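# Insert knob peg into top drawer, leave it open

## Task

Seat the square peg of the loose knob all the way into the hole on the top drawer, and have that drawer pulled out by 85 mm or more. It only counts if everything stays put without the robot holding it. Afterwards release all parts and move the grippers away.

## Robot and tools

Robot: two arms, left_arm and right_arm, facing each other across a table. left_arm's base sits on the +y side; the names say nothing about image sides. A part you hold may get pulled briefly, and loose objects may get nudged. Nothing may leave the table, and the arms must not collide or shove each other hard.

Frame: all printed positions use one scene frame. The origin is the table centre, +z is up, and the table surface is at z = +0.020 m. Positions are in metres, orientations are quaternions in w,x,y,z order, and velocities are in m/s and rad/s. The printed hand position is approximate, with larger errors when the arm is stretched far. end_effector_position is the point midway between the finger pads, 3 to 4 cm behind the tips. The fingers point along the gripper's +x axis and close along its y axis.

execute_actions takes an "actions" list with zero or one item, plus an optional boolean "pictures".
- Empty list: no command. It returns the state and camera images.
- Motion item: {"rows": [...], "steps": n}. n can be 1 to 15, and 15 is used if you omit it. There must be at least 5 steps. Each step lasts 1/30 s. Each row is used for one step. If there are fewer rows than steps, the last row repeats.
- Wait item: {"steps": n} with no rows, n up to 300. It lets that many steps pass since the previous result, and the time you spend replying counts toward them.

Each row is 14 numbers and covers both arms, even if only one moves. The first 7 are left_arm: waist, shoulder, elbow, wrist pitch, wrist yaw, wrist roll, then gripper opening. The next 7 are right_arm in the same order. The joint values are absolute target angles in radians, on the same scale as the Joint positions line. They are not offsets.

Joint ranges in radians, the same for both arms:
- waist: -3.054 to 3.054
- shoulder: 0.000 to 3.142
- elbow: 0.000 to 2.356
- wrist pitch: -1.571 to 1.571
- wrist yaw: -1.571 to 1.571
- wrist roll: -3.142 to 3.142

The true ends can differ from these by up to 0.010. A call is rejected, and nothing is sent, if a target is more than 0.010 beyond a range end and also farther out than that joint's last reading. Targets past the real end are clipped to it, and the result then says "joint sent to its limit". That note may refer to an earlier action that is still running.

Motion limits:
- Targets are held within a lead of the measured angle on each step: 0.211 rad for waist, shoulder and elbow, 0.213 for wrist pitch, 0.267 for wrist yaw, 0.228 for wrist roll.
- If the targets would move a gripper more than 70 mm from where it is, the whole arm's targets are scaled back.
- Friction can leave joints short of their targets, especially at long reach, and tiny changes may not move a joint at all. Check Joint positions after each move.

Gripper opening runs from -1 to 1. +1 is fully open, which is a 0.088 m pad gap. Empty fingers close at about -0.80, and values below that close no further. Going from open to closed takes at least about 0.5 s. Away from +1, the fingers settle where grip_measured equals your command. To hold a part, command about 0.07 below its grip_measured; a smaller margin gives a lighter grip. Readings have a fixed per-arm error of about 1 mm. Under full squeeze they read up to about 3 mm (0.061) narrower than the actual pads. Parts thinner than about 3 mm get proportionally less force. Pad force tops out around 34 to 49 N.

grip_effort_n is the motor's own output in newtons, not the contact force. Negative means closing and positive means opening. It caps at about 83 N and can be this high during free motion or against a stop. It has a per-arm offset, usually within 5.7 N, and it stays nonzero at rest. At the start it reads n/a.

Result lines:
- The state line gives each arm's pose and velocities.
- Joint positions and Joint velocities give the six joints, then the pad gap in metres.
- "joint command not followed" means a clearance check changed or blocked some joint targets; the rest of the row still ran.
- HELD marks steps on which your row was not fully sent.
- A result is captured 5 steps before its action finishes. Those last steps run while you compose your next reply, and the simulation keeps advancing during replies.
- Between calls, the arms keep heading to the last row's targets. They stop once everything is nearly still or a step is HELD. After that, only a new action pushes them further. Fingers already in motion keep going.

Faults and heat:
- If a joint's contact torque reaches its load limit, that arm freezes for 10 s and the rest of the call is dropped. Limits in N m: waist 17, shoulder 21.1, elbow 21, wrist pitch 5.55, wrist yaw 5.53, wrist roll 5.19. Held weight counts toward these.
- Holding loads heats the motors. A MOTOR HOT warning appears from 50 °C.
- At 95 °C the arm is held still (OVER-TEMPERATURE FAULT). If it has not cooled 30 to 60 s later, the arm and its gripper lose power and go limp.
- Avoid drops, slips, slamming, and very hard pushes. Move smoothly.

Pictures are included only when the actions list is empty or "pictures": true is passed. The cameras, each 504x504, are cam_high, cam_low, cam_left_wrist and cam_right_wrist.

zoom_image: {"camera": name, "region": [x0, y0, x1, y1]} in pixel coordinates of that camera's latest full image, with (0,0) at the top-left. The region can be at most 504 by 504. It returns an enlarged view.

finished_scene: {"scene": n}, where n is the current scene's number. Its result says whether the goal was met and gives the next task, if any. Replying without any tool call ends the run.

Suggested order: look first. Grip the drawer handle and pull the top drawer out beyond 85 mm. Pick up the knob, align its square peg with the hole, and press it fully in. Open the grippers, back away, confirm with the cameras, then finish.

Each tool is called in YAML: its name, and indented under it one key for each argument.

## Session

execute_actions:
  actions: []

zoom_image:
  camera: "cam_high"
  region: [80, 140, 420, 400]

Scene clock: 0.00 s of 4500.00 s.
left_arm: end_effector_position=(+0.1322, +0.1468, +0.3880) grip_measured=+0.981 grip_effort_n=n/a end_effector_quat_wxyz=(+0.807, -0.018, -0.025, -0.589) end_effector_velocity=(-0.000, +0.001, -0.004) end_effector_angular_velocity=(+0.014, +0.013, +0.004) | right_arm: end_effector_position=(+0.2122, -0.1565, +0.4500) grip_measured=+0.983 grip_effort_n=n/a end_effector_quat_wxyz=(+0.854, +0.015, -0.018, +0.521) end_effector_velocity=(-0.000, -0.001, -0.006) end_effector_angular_velocity=(-0.023, +0.004, -0.005)
Joint positions: left_arm=[-0.006  0.846  0.651  0.256  0.008 -0.001  0.087] | right_arm=[-0.006  0.855  0.648  0.253 -0.001  0.007  0.087]
Joint velocities: left_arm=[-0.002 -0.007 -0.002 -0.022 -0.007 -0.007 -0.   ] | right_arm=[ 0.002 -0.007 -0.007 -0.022  0.007 -0.007 -0.   ]
Motor temperatures (°C, as the motors report them): left_arm=[26 29 27 28 26 26] | right_arm=[25 26 25 26 28 26]
Heat: left arm: hottest shoulder 29 °C (+0.0 °C/min); right arm: hottest wrist yaw 28 °C (+0.0 °C/min).

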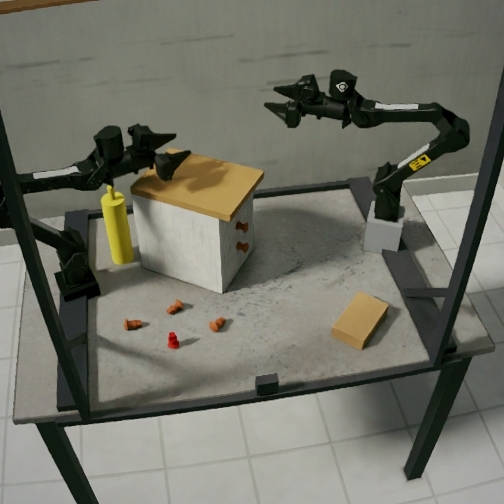

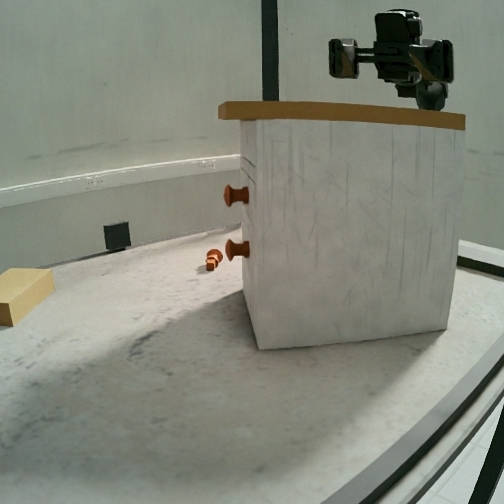

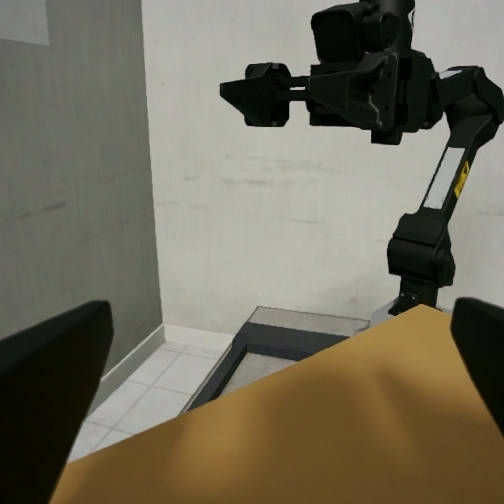

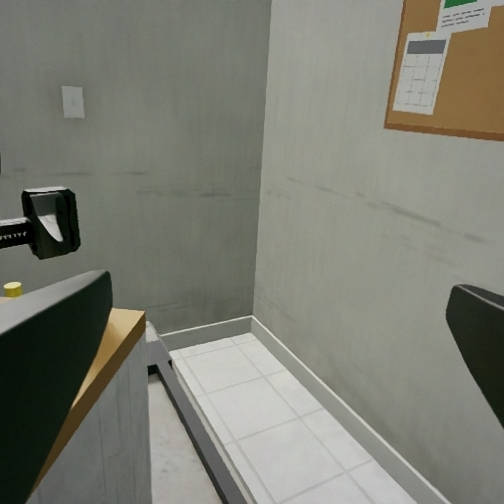

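Region (80, 140, 420, 400) of cam_high's 504x504 image, scaled by 1.482, with more detail than that image has; it fills the top 385 rows of this view, and the rest is white.

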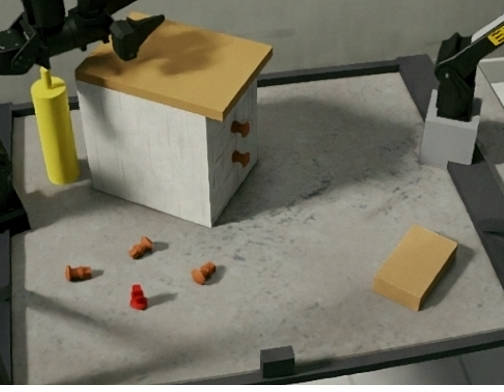

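execute_actions:
  actions:
    - {"rows":[[-1.0,0.85,0.65,0.25,0,0,1,0.97,0.855,0.3,0.3,0,0,1]]}

execute_actions:
  actions:
    - {"rows":[[-1.0,1.2,1.2,-1.4,0,0,1,0.97,0.855,0.3,0.3,0,0,1]]}

execute_actions:
  actions:
    - {"steps":30}
  pictures: true

Scene clock: 0.53 s of 4500.00 s.
left_arm: end_effector_position=(-0.0484, +0.1424, +0.3870) grip_measured=+0.981 grip_effort_n=-3.0 end_effector_quat_wxyz=(+0.606, -0.023, -0.017, -0.795) end_effector_velocity=(-0.566, +0.156, -0.005) end_effector_angular_velocity=(+0.019, -0.012, -1.860) | right_arm: end_effector_position=(+0.0770, -0.1369, +0.3123) grip_measured=+0.983 grip_effort_n=-3.5 end_effector_quat_wxyz=(+0.715, -0.078, +0.085, +0.690) end_effector_velocity=(-0.571, -0.042, -0.256) end_effector_angular_velocity=(-0.589, +0.005, +1.914)
Joint positions: left_arm=[-0.592  0.847  0.651  0.253 -0.    -0.001  0.087] | right_arm=[0.44  0.853 0.335 0.287 0.003 0.006 0.087]
Joint velocities: left_arm=[-1.868 -0.002 -0.002 -0.022 -0.007  0.007 -0.   ] | right_arm=[ 1.873  0.037 -0.53  -0.022 -0.037 -0.022 -0.   ]
Motor temperatures (°C, as the motors report them): left_arm=[26 29 27 28 26 26] | right_arm=[25 26 25 26 28 26]
Heat: left arm: hottest shoulder 29 °C (+0.0 °C/min); right arm: hottest wrist yaw 28 °C (+0.0 °C/min).
Steps of this call (steps 1 to 6: nothing new was sent; steps 7 to 16: the first 10 steps of this action). Readings (joint positions):
7: left_arm=[-0.029 0.846 0.651 0.256 -0.012 -0.001] | right_arm=[0.011 0.855 0.629 0.270 0.011 0.007]
8: left_arm=[-0.088 0.846 0.651 0.256 -0.011 -0.001] | right_arm=[0.052 0.849 0.601 0.285 0.008 0.007]
10: left_arm=[-0.216 0.846 0.651 0.254 -0.000 -0.001] | right_arm=[0.136 0.845 0.531 0.285 0.003 0.007]
14: left_arm=[-0.467 0.847 0.651 0.253 -0.000 -0.001] | right_arm=[0.316 0.850 0.383 0.286 0.004 0.007]
16: the state above

Scene clock: 1.03 s of 4500.00 s.
left_arm: end_effector_position=(-0.1969, +0.1558, +0.3762) grip_measured=+0.981 grip_effort_n=-3.5 end_effector_quat_wxyz=(+0.424, +0.178, +0.087, -0.884) end_effector_velocity=(+0.078, +0.104, +0.002) end_effector_angular_velocity=(+0.718, -0.584, -0.008) | right_arm: end_effector_position=(-0.0750, -0.1750, +0.3031) grip_measured=+0.983 grip_effort_n=-3.5 end_effector_quat_wxyz=(+0.508, -0.104, +0.065, +0.853) end_effector_velocity=(-0.007, -0.005, +0.002) end_effector_angular_velocity=(+0.006, -0.007, +0.026)
Joint positions: left_arm=[-0.996  1.195  1.153 -0.356  0.003 -0.001  0.087] | right_arm=[ 0.964  0.854  0.31   0.299 -0.003  0.004  0.087]
Joint velocities: left_arm=[-0.012 -0.051  0.73  -1.707 -0.007  0.007  0.   ] | right_arm=[ 0.032 -0.007  0.002 -0.007  0.007 -0.007 -0.   ]
Motor temperatures (°C, as the motors report them): left_arm=[26 29 27 28 26 26] | right_arm=[25 26 26 26 28 26]
Heat: left arm: hottest shoulder 29 °C (+0.0 °C/min); right arm: hottest wrist yaw 28 °C (+0.0 °C/min).
Steps of this call (steps 1 to 5: the last 5 steps of your previous action; steps 6 to 15: the first 10 steps of this action). Readings (joint positions):
6: left_arm=[-0.938 0.875 0.682 0.200 0.006 -0.001] | right_arm=[0.814 0.854 0.311 0.299 0.003 0.005]
7: left_arm=[-0.963 0.923 0.741 0.138 0.006 -0.001] | right_arm=[0.869 0.854 0.310 0.299 -0.002 0.004]
9: left_arm=[-0.985 1.050 0.877 0.020 0.006 -0.001] | right_arm=[0.932 0.854 0.310 0.299 -0.005 0.004]
13: left_arm=[-0.995 1.189 1.091 -0.238 0.004 -0.001] | right_arm=[0.961 0.854 0.310 0.299 -0.004 0.004]
15: the state above

Scene clock: 2.03 s of 4500.00 s.
left_arm: end_effector_position=(-0.0944, +0.2849, +0.2574) grip_measured=+0.981 grip_effort_n=-3.5 end_effector_quat_wxyz=(+0.331, +0.578, +0.280, -0.691) end_effector_velocity=(+0.006, +0.002, -0.001) end_effector_angular_velocity=(+0.004, -0.030, +0.009) | right_arm: end_effector_position=(-0.0757, -0.1754, +0.3030) grip_measured=+0.983 grip_effort_n=-4.0 end_effector_quat_wxyz=(+0.507, -0.104, +0.064, +0.853) end_effector_velocity=(+0.002, +0.000, -0.001) end_effector_angular_velocity=(+0.006, -0.007, -0.008)
Joint positions: left_arm=[-0.997  1.197  1.2   -1.397  0.003 -0.001  0.087] | right_arm=[ 0.968  0.854  0.31   0.299 -0.003  0.004  0.087]
Joint velocities: left_arm=[-0.002 -0.002 -0.002 -0.022 -0.022 -0.007 -0.   ] | right_arm=[-0.002 -0.002 -0.007  0.007  0.007 -0.007 -0.   ]
Motor temperatures (°C, as the motors report them): left_arm=[26 29 27 28 26 26] | right_arm=[25 26 26 26 28 26]
Heat: left arm: hottest shoulder 29 °C (+0.0 °C/min); right arm: hottest wrist yaw 28 °C (+0.0 °C/min).
Kept back: nothing.
Steps of this call (steps 1 to 5: the last 5 steps of your previous action; steps 6 to 30: the robot went on to your last target). Readings (joint positions):
1: left_arm=[-0.997 1.192 1.174 -0.415 0.003 -0.001] | right_arm=[0.965 0.854 0.310 0.299 -0.003 0.004]
2: left_arm=[-0.997 1.189 1.189 -0.475 0.003 -0.001] | right_arm=[0.966 0.854 0.310 0.299 -0.003 0.004]
4: left_arm=[-0.997 1.187 1.200 -0.599 0.003 -0.001] | right_arm=[0.967 0.854 0.310 0.299 -0.003 0.004]
8: left_arm=[-0.997 1.197 1.200 -0.853 0.003 -0.001] | right_arm=[0.967 0.854 0.310 0.299 -0.003 0.004]
30: the state above

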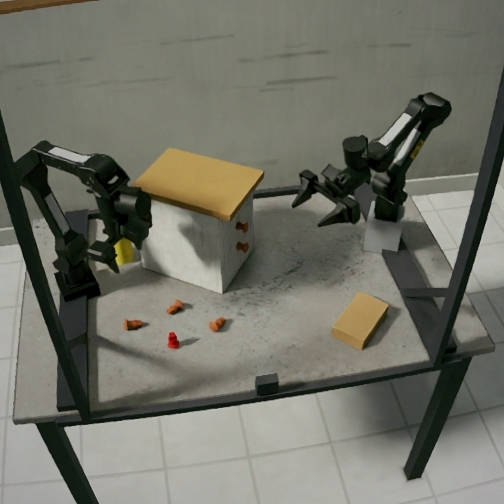

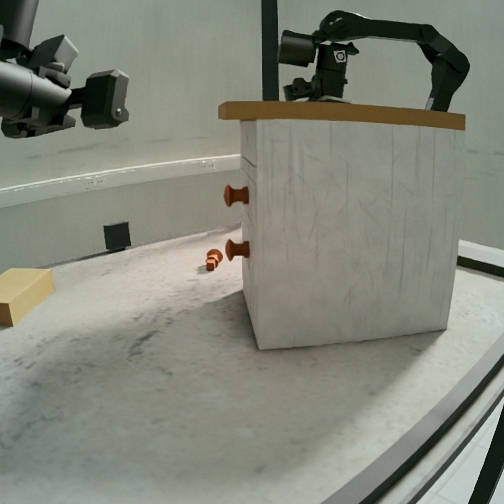

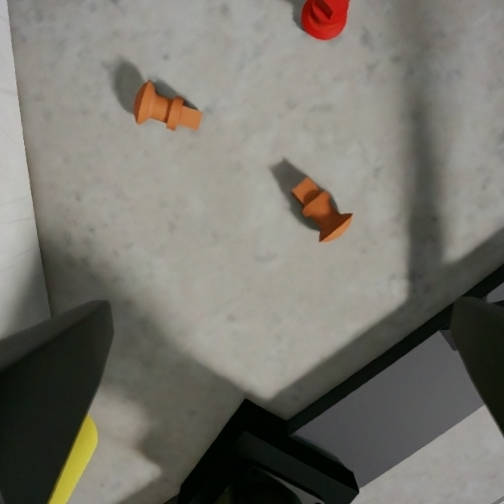

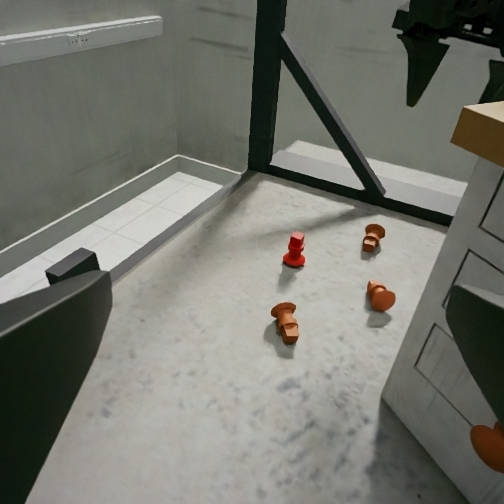

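zoom_image:
  camera: "cam_right_wrist"
  region: [260, 215, 410, 355]

zoom_image:
  camera: "cam_left_wrist"
  region: [120, 0, 380, 260]

zoom_image:
  camera: "cam_low"
  region: [190, 235, 250, 285]

zoom_image:
  camera: "cam_high"
  region: [115, 290, 235, 355]

Region (260, 215, 410, 355) of cam_right_wrist's 504x504 image, scaled by 3.360, with more detail than that image has; it fills the top 470 rows of this view, and the rest is white.

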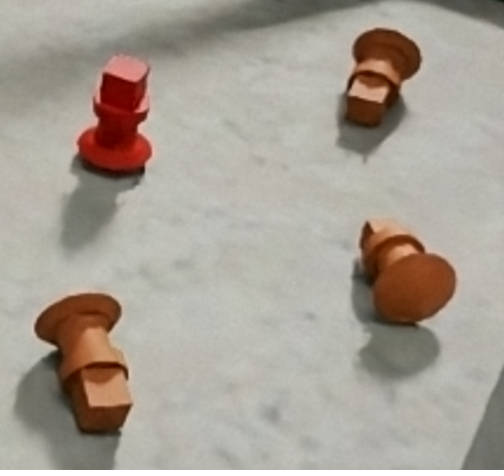

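Region (120, 0, 380, 260) of cam_left_wrist's 504x504 image, scaled by 1.938, with more detail than that image has.

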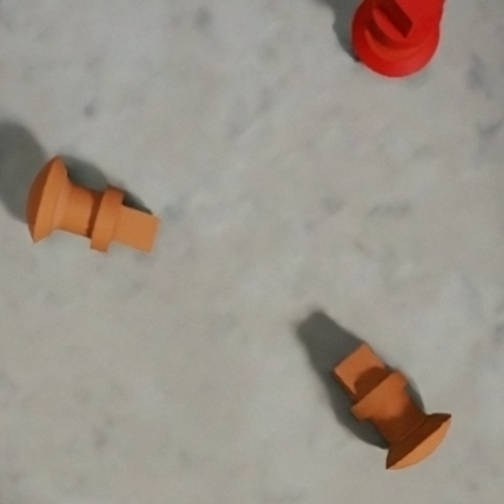

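Region (190, 235, 250, 285) of cam_low's 504x504 image, scaled by 8.400, with more detail than that image has.

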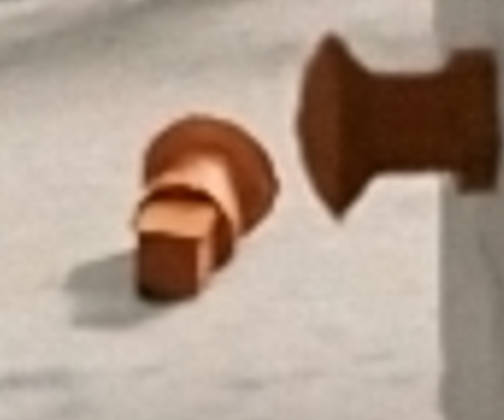

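Region (115, 290, 235, 355) of cam_high's 504x504 image, scaled by 4.200, with more detail than that image has; it fills the top 273 rows of this view, and the rest is white.

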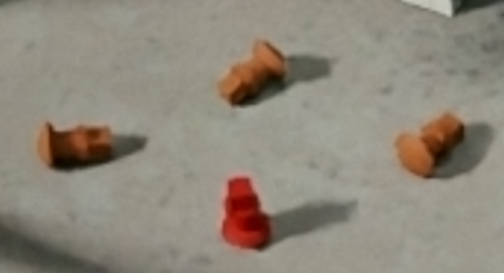

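execute_actions:
  actions:
    - {"rows":[[-0.84,1.6,1.1,-1.07,0,1.99,0.3,0.97,0.855,0.3,0.3,0,0,1]]}

execute_actions:
  actions:
    - {"rows":[[-0.84,1.74,1.005,-0.846,0,1.99,0.3,0.97,0.855,0.3,0.3,0,0,1]]}

execute_actions:
  actions:
    - {"steps":15}
  pictures: true

Scene clock: 2.87 s of 4500.00 s.
left_arm: end_effector_position=(-0.0981, +0.2137, +0.1488) grip_measured=+0.320 grip_effort_n=-16.0 end_effector_quat_wxyz=(+0.150, +0.693, +0.154, -0.689) end_effector_velocity=(+0.008, +0.004, -0.075) end_effector_angular_velocity=(+0.172, -0.087, -1.973) | right_arm: end_effector_position=(-0.0757, -0.1754, +0.3030) grip_measured=+0.983 grip_effort_n=-3.5 end_effector_quat_wxyz=(+0.507, -0.104, +0.064, +0.853) end_effector_velocity=(+0.002, +0.001, +0.000) end_effector_angular_velocity=(+0.009, -0.021, -0.004)
Joint positions: left_arm=[-0.844  1.592  1.1   -1.088  0.     0.618  0.055] | right_arm=[ 0.968  0.854  0.31   0.299 -0.003  0.004  0.087]
Joint velocities: left_arm=[ 0.012  0.203 -0.1    0.11  -0.007  1.985 -0.011] | right_arm=[-0.002 -0.002  0.002 -0.007  0.007 -0.022 -0.   ]
Motor temperatures (°C, as the motors report them): left_arm=[26 29 28 28 26 26] | right_arm=[25 26 26 27 28 26]
Heat: left arm: hottest shoulder 29 °C (+0.0 °C/min); right arm: hottest wrist yaw 28 °C (+0.0 °C/min).
Steps of this call (steps 1 to 15: the robot went on to your last target; steps 16 to 25: the first 10 steps of this action). Readings (joint positions):
16: left_arm=[-0.983 1.218 1.190 -1.376 0.009 0.042] | right_arm=[0.968 0.854 0.310 0.299 -0.003 0.004]
17: left_arm=[-0.948 1.244 1.179 -1.317 0.008 0.099] | right_arm=[0.968 0.854 0.310 0.299 -0.003 0.004]
19: left_arm=[-0.891 1.346 1.157 -1.199 0.001 0.217] | right_arm=[0.968 0.854 0.310 0.299 -0.003 0.004]
23: left_arm=[-0.847 1.556 1.114 -1.096 0.000 0.483] | right_arm=[0.968 0.854 0.310 0.299 -0.003 0.004]
25: the state above

Scene clock: 3.37 s of 4500.00 s.
left_arm: end_effector_position=(-0.1060, +0.1993, +0.0895) grip_measured=+0.302 grip_effort_n=-16.5 end_effector_quat_wxyz=(-0.202, +0.679, -0.196, -0.678) end_effector_velocity=(-0.010, -0.023, +0.010) end_effector_angular_velocity=(-0.098, +0.051, -1.973) | right_arm: end_effector_position=(-0.0757, -0.1754, +0.3030) grip_measured=+0.983 grip_effort_n=-3.5 end_effector_quat_wxyz=(+0.507, -0.104, +0.064, +0.853) end_effector_velocity=(-0.001, -0.001, +0.000) end_effector_angular_velocity=(+0.007, -0.018, +0.015)
Joint positions: left_arm=[-0.842  1.736  1.007 -0.851  0.     1.623  0.054] | right_arm=[ 0.968  0.854  0.31   0.299 -0.003  0.004  0.087]
Joint velocities: left_arm=[-0.002 -0.017  0.027  0.066 -0.022  1.971 -0.   ] | right_arm=[ 0.002 -0.002  0.002 -0.007 -0.007 -0.022 -0.   ]
Motor temperatures (°C, as the motors report them): left_arm=[26 29 28 28 26 26] | right_arm=[25 26 26 27 28 26]
Heat: left arm: hottest shoulder 29 °C (+0.0 °C/min); right arm: hottest wrist yaw 28 °C (+0.0 °C/min).
Steps of this call (steps 1 to 5: the last 5 steps of your previous action; steps 6 to 15: the first 10 steps of this action). Readings (joint positions):
6: left_arm=[-0.843 1.612 1.086 -1.038 0.000 1.021] | right_arm=[0.968 0.854 0.310 0.299 -0.003 0.004]
7: left_arm=[-0.843 1.632 1.070 -0.966 0.000 1.088] | right_arm=[0.968 0.854 0.310 0.299 -0.003 0.004]
9: left_arm=[-0.842 1.693 1.048 -0.892 0.000 1.221] | right_arm=[0.968 0.854 0.310 0.299 -0.003 0.004]
13: left_arm=[-0.842 1.737 1.007 -0.863 0.000 1.490] | right_arm=[0.968 0.854 0.310 0.299 -0.003 0.004]
15: the state above

Scene clock: 3.87 s of 4500.00 s.
left_arm: end_effector_position=(-0.1064, +0.1986, +0.0895) grip_measured=+0.302 grip_effort_n=-16.5 end_effector_quat_wxyz=(-0.320, +0.631, -0.316, -0.631) end_effector_velocity=(+0.005, +0.004, -0.001) end_effector_angular_velocity=(+0.012, -0.032, -0.010) | right_arm: end_effector_position=(-0.0757, -0.1754, +0.3030) grip_measured=+0.983 grip_effort_n=-3.5 end_effector_quat_wxyz=(+0.507, -0.104, +0.064, +0.853) end_effector_velocity=(+0.002, +0.000, -0.001) end_effector_angular_velocity=(-0.000, +0.006, -0.011)
Joint positions: left_arm=[-0.842  1.736  1.008 -0.848  0.     1.986  0.054] | right_arm=[ 0.968  0.854  0.31   0.299 -0.003  0.004  0.087]
Joint velocities: left_arm=[-0.002  0.002 -0.002 -0.022 -0.022  0.007 -0.   ] | right_arm=[-0.002 -0.002 -0.007  0.007  0.007  0.007 -0.   ]
Motor temperatures (°C, as the motors report them): left_arm=[26 29 28 28 26 26] | right_arm=[25 26 26 27 28 26]
Heat: left arm: hottest shoulder 29 °C (+0.0 °C/min); right arm: hottest wrist yaw 28 °C (+0.0 °C/min).
Kept back: nothing.
Steps of this call (steps 1 to 5: the last 5 steps of your previous action; steps 6 to 15: the robot went on to your last target). Readings (joint positions):
1: left_arm=[-0.842 1.736 1.008 -0.849 0.000 1.690] | right_arm=[0.968 0.854 0.310 0.299 -0.003 0.004]
2: left_arm=[-0.842 1.736 1.008 -0.849 0.000 1.757] | right_arm=[0.968 0.854 0.310 0.299 -0.003 0.004]
4: left_arm=[-0.842 1.736 1.008 -0.849 0.000 1.878] | right_arm=[0.968 0.854 0.310 0.299 -0.003 0.004]
8: left_arm=[-0.842 1.736 1.008 -0.848 0.000 1.964] | right_arm=[0.968 0.854 0.310 0.299 -0.003 0.004]
15: the state above

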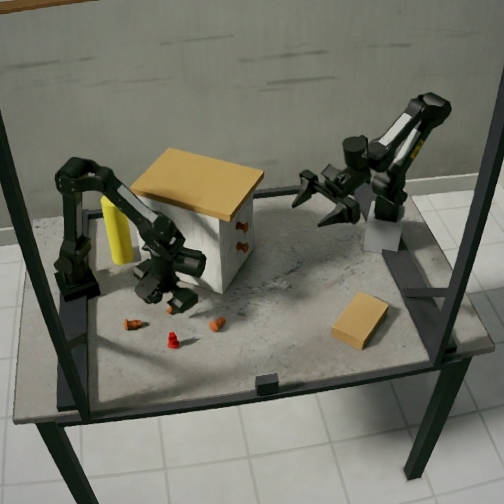

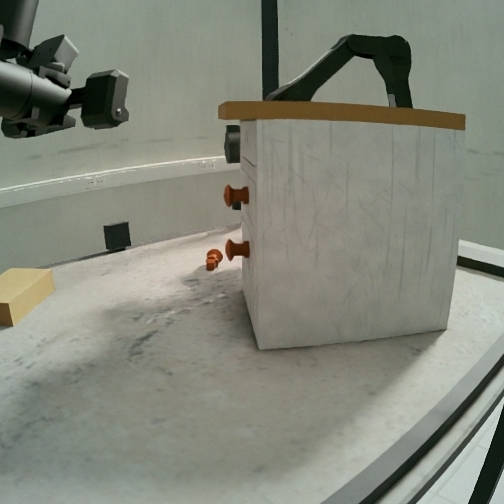

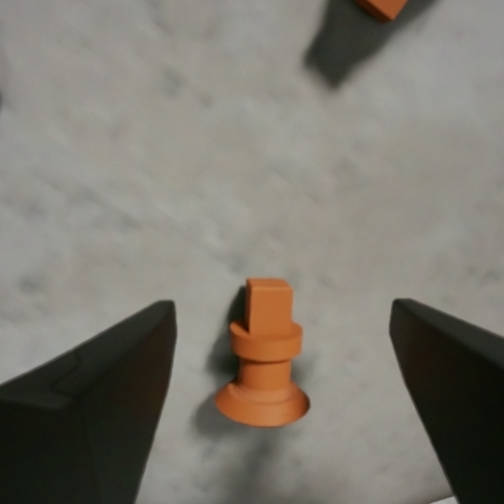

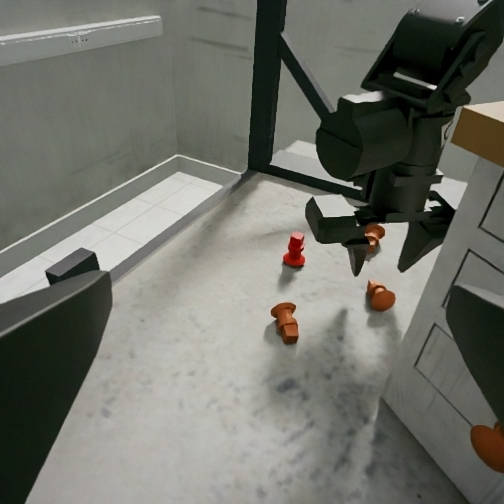

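execute_actions:
  actions:
    - {"rows":[[-0.84,1.823,0.963,-0.72,0,2.02,0.3,0.97,0.855,0.3,0.5,0,0,1]]}

execute_actions:
  actions:
    - {"rows":[[-0.84,1.823,0.963,-0.72,0,2.02,-0.72,0.97,1.6,0.3,1.2,0,0,1]]}
  pictures: true

Scene clock: 4.37 s of 4500.00 s.
left_arm: end_effector_position=(-0.1111, +0.1905, +0.0626) grip_measured=+0.302 grip_effort_n=-15.6 end_effector_quat_wxyz=(-0.323, +0.626, -0.333, -0.627) end_effector_velocity=(+0.004, +0.006, -0.001) end_effector_angular_velocity=(+0.020, -0.020, -0.010) | right_arm: end_effector_position=(-0.0784, -0.1704, +0.3424) grip_measured=+0.983 grip_effort_n=-4.0 end_effector_quat_wxyz=(+0.510, -0.023, +0.016, +0.860) end_effector_velocity=(+0.001, +0.002, +0.024) end_effector_angular_velocity=(+0.100, +0.046, -0.009)
Joint positions: left_arm=[-0.842  1.81   0.975 -0.722  0.001  2.016  0.054] | right_arm=[ 0.968  0.854  0.304  0.495 -0.003  0.004  0.087]
Joint velocities: left_arm=[-0.002 -0.002 -0.007 -0.022 -0.007  0.007 -0.   ] | right_arm=[-0.002 -0.002 -0.002  0.11   0.007 -0.007 -0.   ]
Motor temperatures (°C, as the motors report them): left_arm=[26 29 28 28 26 26] | right_arm=[25 26 26 27 28 26]
Heat: left arm: hottest shoulder 29 °C (+0.0 °C/min); right arm: hottest wrist yaw 28 °C (+0.0 °C/min).
Steps of this call (steps 1 to 5: the robot went on to your last target; steps 6 to 15: the first 10 steps of this action). Readings (joint positions):
6: left_arm=[-0.842 1.746 1.002 -0.827 0.000 1.994] | right_arm=[0.968 0.854 0.307 0.332 -0.003 0.004]
7: left_arm=[-0.842 1.758 0.996 -0.785 0.000 2.002] | right_arm=[0.968 0.856 0.301 0.385 -0.003 0.004]
9: left_arm=[-0.842 1.792 0.988 -0.746 0.000 2.010] | right_arm=[0.968 0.855 0.302 0.458 -0.003 0.004]
13: left_arm=[-0.842 1.809 0.975 -0.724 0.001 2.015] | right_arm=[0.968 0.854 0.304 0.483 -0.003 0.004]
15: the state above

Scene clock: 4.87 s of 4500.00 s.
left_arm: end_effector_position=(-0.1110, +0.1905, +0.0621) grip_measured=-0.652 grip_effort_n=-83.5 end_effector_quat_wxyz=(-0.323, +0.626, -0.333, -0.627) end_effector_velocity=(+0.005, +0.003, +0.000) end_effector_angular_velocity=(+0.008, -0.030, +0.005) | right_arm: end_effector_position=(-0.1055, -0.1205, +0.2963) grip_measured=+0.983 grip_effort_n=-3.5 end_effector_quat_wxyz=(+0.510, -0.005, +0.006, +0.860) end_effector_velocity=(-0.055, +0.101, -0.336) end_effector_angular_velocity=(-0.488, -0.273, +0.005)
Joint positions: left_arm=[-0.842  1.811  0.974 -0.719  0.002  2.017  0.007] | right_arm=[ 0.968  1.427  0.308  1.104 -0.003  0.004  0.087]
Joint velocities: left_arm=[-0.002 -0.002 -0.002 -0.022 -0.022 -0.007  0.   ] | right_arm=[-0.002  1.741  0.002  1.179 -0.007 -0.007 -0.   ]
Motor temperatures (°C, as the motors report them): left_arm=[26 29 28 28 26 26] | right_arm=[25 26 26 27 28 26]
Heat: left arm: hottest shoulder 29 °C (+0.0 °C/min); right arm: hottest wrist yaw 28 °C (+0.0 °C/min).
Steps of this call (steps 1 to 5: the last 5 steps of your previous action; steps 6 to 15: the first 10 steps of this action). Readings (joint positions):
6: left_arm=[-0.842 1.810 0.974 -0.720 0.001 2.017] | right_arm=[0.968 0.884 0.302 0.545 -0.003 0.004]
7: left_arm=[-0.842 1.810 0.974 -0.720 0.001 2.017] | right_arm=[0.968 0.939 0.304 0.622 -0.003 0.004]
9: left_arm=[-0.842 1.810 0.974 -0.720 0.001 2.017] | right_arm=[0.968 1.062 0.309 0.743 -0.003 0.004]
13: left_arm=[-0.842 1.811 0.974 -0.720 0.001 2.017] | right_arm=[0.968 1.307 0.308 0.992 -0.003 0.004]
15: the state above

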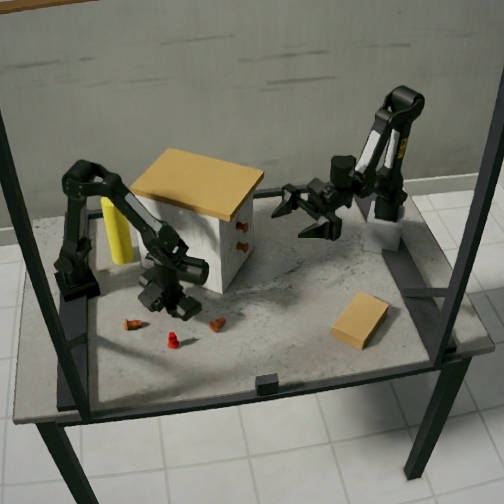

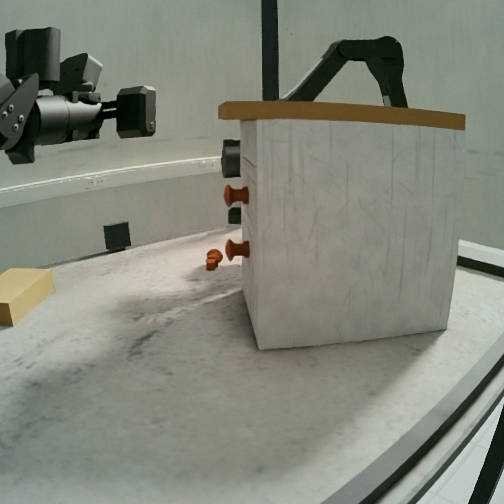

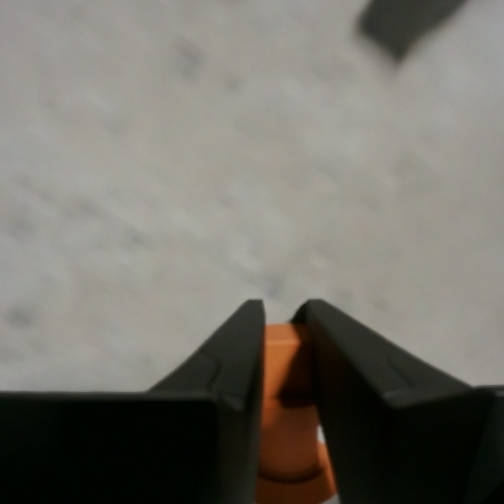

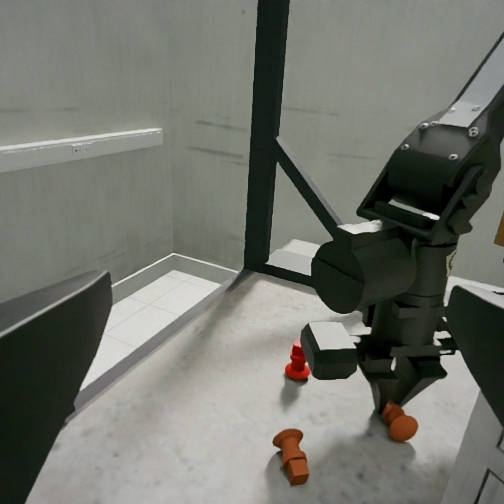

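Flat grip. Repeat handoff.

execute_actions:
  actions:
    - {"rows":[[-0.9,1.75,1.3,-1.1,0,2.07,-0.73,0.97,2.2,0.6,1.54,0,0,0.6]]}

execute_actions:
  actions:
    - {"rows":[[-0.9,2.31,2.10,-1.36,0,2.07,-0.73,0.96,2.405,0.742,1.54,0,0,0.6]]}

execute_actions:
  actions:
    - {"steps":15}

execute_actions:
  actions:
    - {"rows":[[-0.9,2.31,2.10,-1.36,0,2.07,-0.73,0.955,2.44,0.85,1.46,0,0,0.4],[-0.9,2.31,2.10,-1.36,0,2.07,-0.73,0.955,2.44,0.85,1.46,0,0,0.4],[-0.9,2.31,2.10,-1.36,0,2.07,-0.73,0.955,2.44,0.85,1.46,0,0,0.4],[-0.9,2.31,2.10,-1.36,0,2.07,-0.73,0.955,2.478,0.965,1.38,0,0,0.2]]}

execute_actions:
  actions:
    - {"steps":12}
  pictures: true

Scene clock: 5.43 s of 4500.00 s.
left_arm: end_effector_position=(-0.1405, +0.1756, +0.1598) grip_measured=-0.636 grip_effort_n=-83.5 end_effector_quat_wxyz=(-0.342, +0.607, -0.380, -0.608) end_effector_velocity=(+0.017, +0.026, -0.000) end_effector_angular_velocity=(+0.108, -0.080, -0.009) | right_arm: end_effector_position=(-0.1469, -0.0440, +0.2190) grip_measured=+0.612 grip_effort_n=-18.4 end_effector_quat_wxyz=(+0.510, +0.004, +0.000, +0.860) end_effector_velocity=(+0.016, -0.021, -0.574) end_effector_angular_velocity=(-1.201, -0.659, -0.015)
Joint positions: left_arm=[-0.899  1.735  1.301 -1.083 -0.     2.066  0.008] | right_arm=[ 0.968  2.113  0.6    1.52  -0.003  0.004  0.069]
Joint velocities: left_arm=[-0.002 -0.007 -0.002 -0.139 -0.007  0.007 -0.   ] | right_arm=[-0.007  1.297 -0.037 -0.037  0.007 -0.007 -0.005]
Motor temperatures (°C, as the motors report them): left_arm=[26 29 28 28 26 26] | right_arm=[25 26 26 27 28 26]
Heat: left arm: hottest shoulder 29 °C (+0.0 °C/min); right arm: hottest wrist yaw 28 °C (+0.0 °C/min).
Steps of this call (steps 1 to 5: the last 5 steps of your previous action; steps 6 to 7: the robot went on to your last target; steps 8 to 17: the first 10 steps of this action). Readings (joint positions):
8: left_arm=[-0.845 1.807 1.003 -0.767 -0.001 2.028] | right_arm=[0.968 1.617 0.323 1.234 -0.003 0.004]
9: left_arm=[-0.857 1.807 1.048 -0.843 -0.003 2.041] | right_arm=[0.968 1.677 0.371 1.303 -0.003 0.004]
11: left_arm=[-0.883 1.792 1.157 -0.957 -0.002 2.055] | right_arm=[0.968 1.803 0.495 1.422 -0.003 0.004]
15: left_arm=[-0.899 1.740 1.292 -1.064 -0.000 2.065] | right_arm=[0.968 2.012 0.599 1.518 -0.003 0.004]
17: the state above

Scene clock: 5.93 s of 4500.00 s.
left_arm: end_effector_position=(-0.1862, +0.1052, +0.1226) grip_measured=-0.636 grip_effort_n=-83.5 end_effector_quat_wxyz=(-0.411, +0.608, -0.311, -0.604) end_effector_velocity=(-0.179, -0.276, -0.040) end_effector_angular_velocity=(-0.400, +0.250, +0.004) | right_arm: end_effector_position=(-0.1538, -0.0264, +0.1351) grip_measured=+0.603 grip_effort_n=-18.4 end_effector_quat_wxyz=(+0.512, -0.053, +0.034, +0.857) end_effector_velocity=(-0.015, +0.027, +0.042) end_effector_angular_velocity=(+0.156, +0.076, +0.006)
Joint positions: left_arm=[-0.899  2.256  1.891 -1.347 -0.     2.068  0.008] | right_arm=[ 0.963  2.393  0.73   1.537 -0.003  0.004  0.069]
Joint velocities: left_arm=[-0.002  1.023  1.604 -0.11  -0.007 -0.007 -0.   ] | right_arm=[-0.002 -0.002  0.105  0.066 -0.007 -0.007 -0.   ]
Motor temperatures (°C, as the motors report them): left_arm=[26 30 28 28 26 26] | right_arm=[25 26 26 27 28 26]
Heat: left arm: hottest shoulder 30 °C (+10.1 °C/min); right arm: hottest wrist yaw 28 °C (+0.0 °C/min).
Steps of this call (steps 1 to 5: the last 5 steps of your previous action; steps 6 to 15: the first 10 steps of this action). Readings (joint positions):
6: left_arm=[-0.899 1.773 1.335 -1.151 -0.000 2.067] | right_arm=[0.967 2.216 0.613 1.552 -0.003 0.004]
7: left_arm=[-0.899 1.823 1.400 -1.228 -0.000 2.068] | right_arm=[0.966 2.259 0.656 1.562 -0.003 0.004]
9: left_arm=[-0.899 1.937 1.529 -1.289 -0.000 2.068] | right_arm=[0.964 2.338 0.718 1.535 -0.003 0.004]
13: left_arm=[-0.899 2.171 1.775 -1.343 -0.000 2.068] | right_arm=[0.963 2.393 0.724 1.533 -0.003 0.004]
15: the state above

Scene clock: 6.43 s of 4500.00 s.
left_arm: end_effector_position=(-0.2101, +0.0684, +0.1541) grip_measured=-0.636 grip_effort_n=-83.5 end_effector_quat_wxyz=(-0.358, +0.608, -0.365, -0.608) end_effector_velocity=(-0.001, +0.003, +0.000) end_effector_angular_velocity=(+0.002, -0.010, -0.015) | right_arm: end_effector_position=(-0.1547, -0.0247, +0.1373) grip_measured=+0.603 grip_effort_n=-18.4 end_effector_quat_wxyz=(+0.512, -0.049, +0.032, +0.857) end_effector_velocity=(-0.001, -0.002, -0.004) end_effector_angular_velocity=(-0.017, -0.015, +0.020)
Joint positions: left_arm=[-0.899  2.3    2.099 -1.359 -0.     2.068  0.008] | right_arm=[ 0.963  2.393  0.737  1.539 -0.003  0.004  0.069]
Joint velocities: left_arm=[-0.007 -0.002 -0.002 -0.007 -0.007  0.007  0.   ] | right_arm=[-0.002 -0.002 -0.002 -0.022 -0.022 -0.007 -0.   ]
Motor temperatures (°C, as the motors report them): left_arm=[26 30 28 28 26 26] | right_arm=[25 26 26 27 28 26]
Heat: left arm: hottest shoulder 30 °C (+9.3 °C/min); right arm: hottest wrist yaw 28 °C (+0.0 °C/min).
Kept back: nothing.
Steps of this call (steps 1 to 5: the last 5 steps of your previous action; steps 6 to 15: the robot went on to your last target). Readings (joint positions):
1: left_arm=[-0.899 2.284 1.943 -1.352 -0.000 2.068] | right_arm=[0.963 2.393 0.734 1.539 -0.003 0.004]
2: left_arm=[-0.899 2.302 1.986 -1.352 -0.000 2.068] | right_arm=[0.963 2.393 0.736 1.539 -0.003 0.004]
4: left_arm=[-0.899 2.308 2.045 -1.354 -0.000 2.068] | right_arm=[0.963 2.393 0.737 1.539 -0.003 0.004]
8: left_arm=[-0.899 2.296 2.097 -1.356 -0.000 2.068] | right_arm=[0.963 2.393 0.737 1.539 -0.003 0.004]
15: the state above

Scene clock: 6.77 s of 4500.00 s.
left_arm: end_effector_position=(-0.2101, +0.0684, +0.1541) grip_measured=-0.636 grip_effort_n=-83.5 end_effector_quat_wxyz=(-0.358, +0.608, -0.365, -0.608) end_effector_velocity=(+0.003, -0.003, +0.000) end_effector_angular_velocity=(-0.018, -0.014, +0.010) | right_arm: end_effector_position=(-0.1750, +0.0191, +0.1334) grip_measured=+0.222 grip_effort_n=-18.4 end_effector_quat_wxyz=(+0.514, -0.048, +0.031, +0.856) end_effector_velocity=(-0.011, +0.022, +0.007) end_effector_angular_velocity=(+0.014, +0.000, +0.006)
Joint positions: left_arm=[-0.899  2.3    2.099 -1.359 -0.     2.068  0.008] | right_arm=[ 0.957  2.459  0.953  1.391 -0.003  0.004  0.05 ]
Joint velocities: left_arm=[ 0.002 -0.002 -0.002  0.007 -0.022 -0.007  0.   ] | right_arm=[-0.002  0.012  0.105 -0.081 -0.007 -0.007 -0.012]
Motor temperatures (°C, as the motors report them): left_arm=[26 30 28 28 26 26] | right_arm=[25 26 26 27 28 26]
Heat: left arm: hottest shoulder 30 °C (+8.9 °C/min); right arm: hottest wrist yaw 28 °C (+0.0 °C/min).
Steps of this call (steps 1 to 10: the first 10 steps of this action). Readings (joint positions):
1: left_arm=[-0.899 2.300 2.099 -1.359 -0.000 2.068] | right_arm=[0.962 2.398 0.750 1.530 -0.003 0.004]
2: left_arm=[-0.899 2.300 2.099 -1.359 -0.000 2.068] | right_arm=[0.961 2.407 0.778 1.503 -0.003 0.004]
4: left_arm=[-0.899 2.300 2.099 -1.359 -0.000 2.068] | right_arm=[0.959 2.427 0.836 1.467 -0.003 0.004]
8: left_arm=[-0.899 2.300 2.099 -1.359 -0.000 2.068] | right_arm=[0.957 2.458 0.941 1.399 -0.003 0.004]
10: the state above

Scene clock: 7.17 s of 4500.00 s.
left_arm: end_effector_position=(-0.2101, +0.0684, +0.1541) grip_measured=-0.636 grip_effort_n=-83.5 end_effector_quat_wxyz=(-0.358, +0.608, -0.365, -0.608) end_effector_velocity=(+0.002, +0.003, -0.001) end_effector_angular_velocity=(+0.006, -0.013, -0.010) | right_arm: end_effector_position=(-0.1754, +0.0197, +0.1307) grip_measured=+0.203 grip_effort_n=-18.4 end_effector_quat_wxyz=(+0.514, -0.052, +0.034, +0.856) end_effector_velocity=(+0.004, +0.003, +0.000) end_effector_angular_velocity=(+0.002, -0.008, -0.014)
Joint positions: left_arm=[-0.899  2.3    2.099 -1.359 -0.     2.068  0.008] | right_arm=[ 0.957  2.464  0.958  1.383 -0.003  0.004  0.049]
Joint velocities: left_arm=[-0.002 -0.002 -0.007 -0.007 -0.007  0.007 -0.   ] | right_arm=[-0.007 -0.002  0.002 -0.007  0.007 -0.007 -0.   ]
Motor temperatures (°C, as the motors report them): left_arm=[26 30 28 28 26 26] | right_arm=[25 26 26 27 28 26]
Heat: left arm: hottest shoulder 30 °C (+8.4 °C/min); right arm: hottest wrist yaw 28 °C (+0.0 °C/min).
Kept back: nothing.
Steps of this call (steps 1 to 5: the last 5 steps of your previous action; steps 6 to 12: the robot went on to your last target). Readings (joint positions):
1: left_arm=[-0.899 2.300 2.099 -1.359 -0.000 2.068] | right_arm=[0.957 2.459 0.955 1.388 -0.003 0.004]
2: left_arm=[-0.899 2.300 2.099 -1.359 -0.000 2.068] | right_arm=[0.957 2.460 0.956 1.386 -0.003 0.004]
4: left_arm=[-0.899 2.300 2.099 -1.359 -0.000 2.068] | right_arm=[0.957 2.462 0.957 1.384 -0.003 0.004]
8: left_arm=[-0.899 2.300 2.099 -1.359 -0.000 2.068] | right_arm=[0.957 2.464 0.957 1.383 -0.003 0.004]
12: the state above

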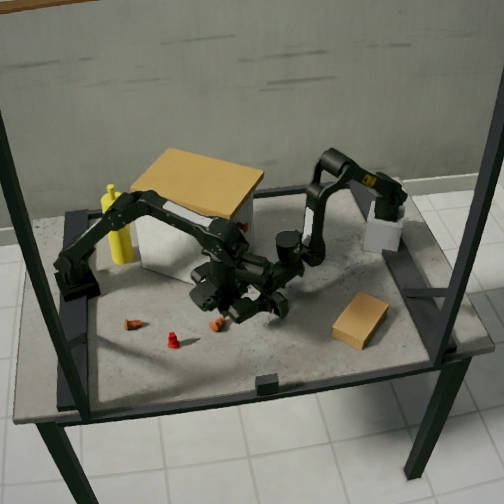

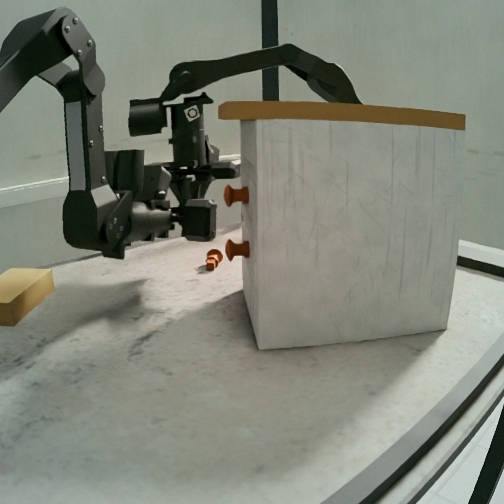

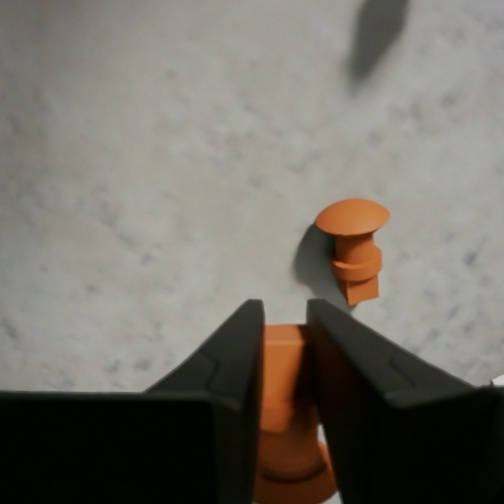

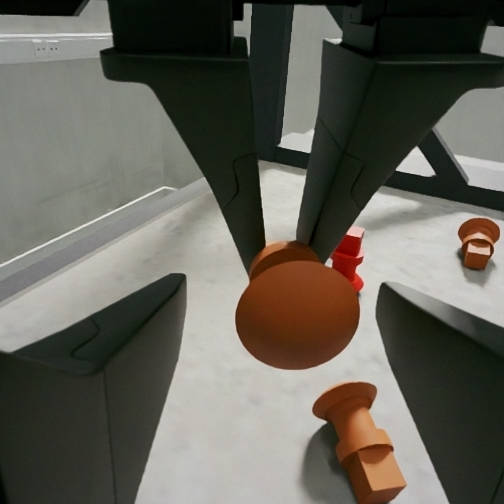

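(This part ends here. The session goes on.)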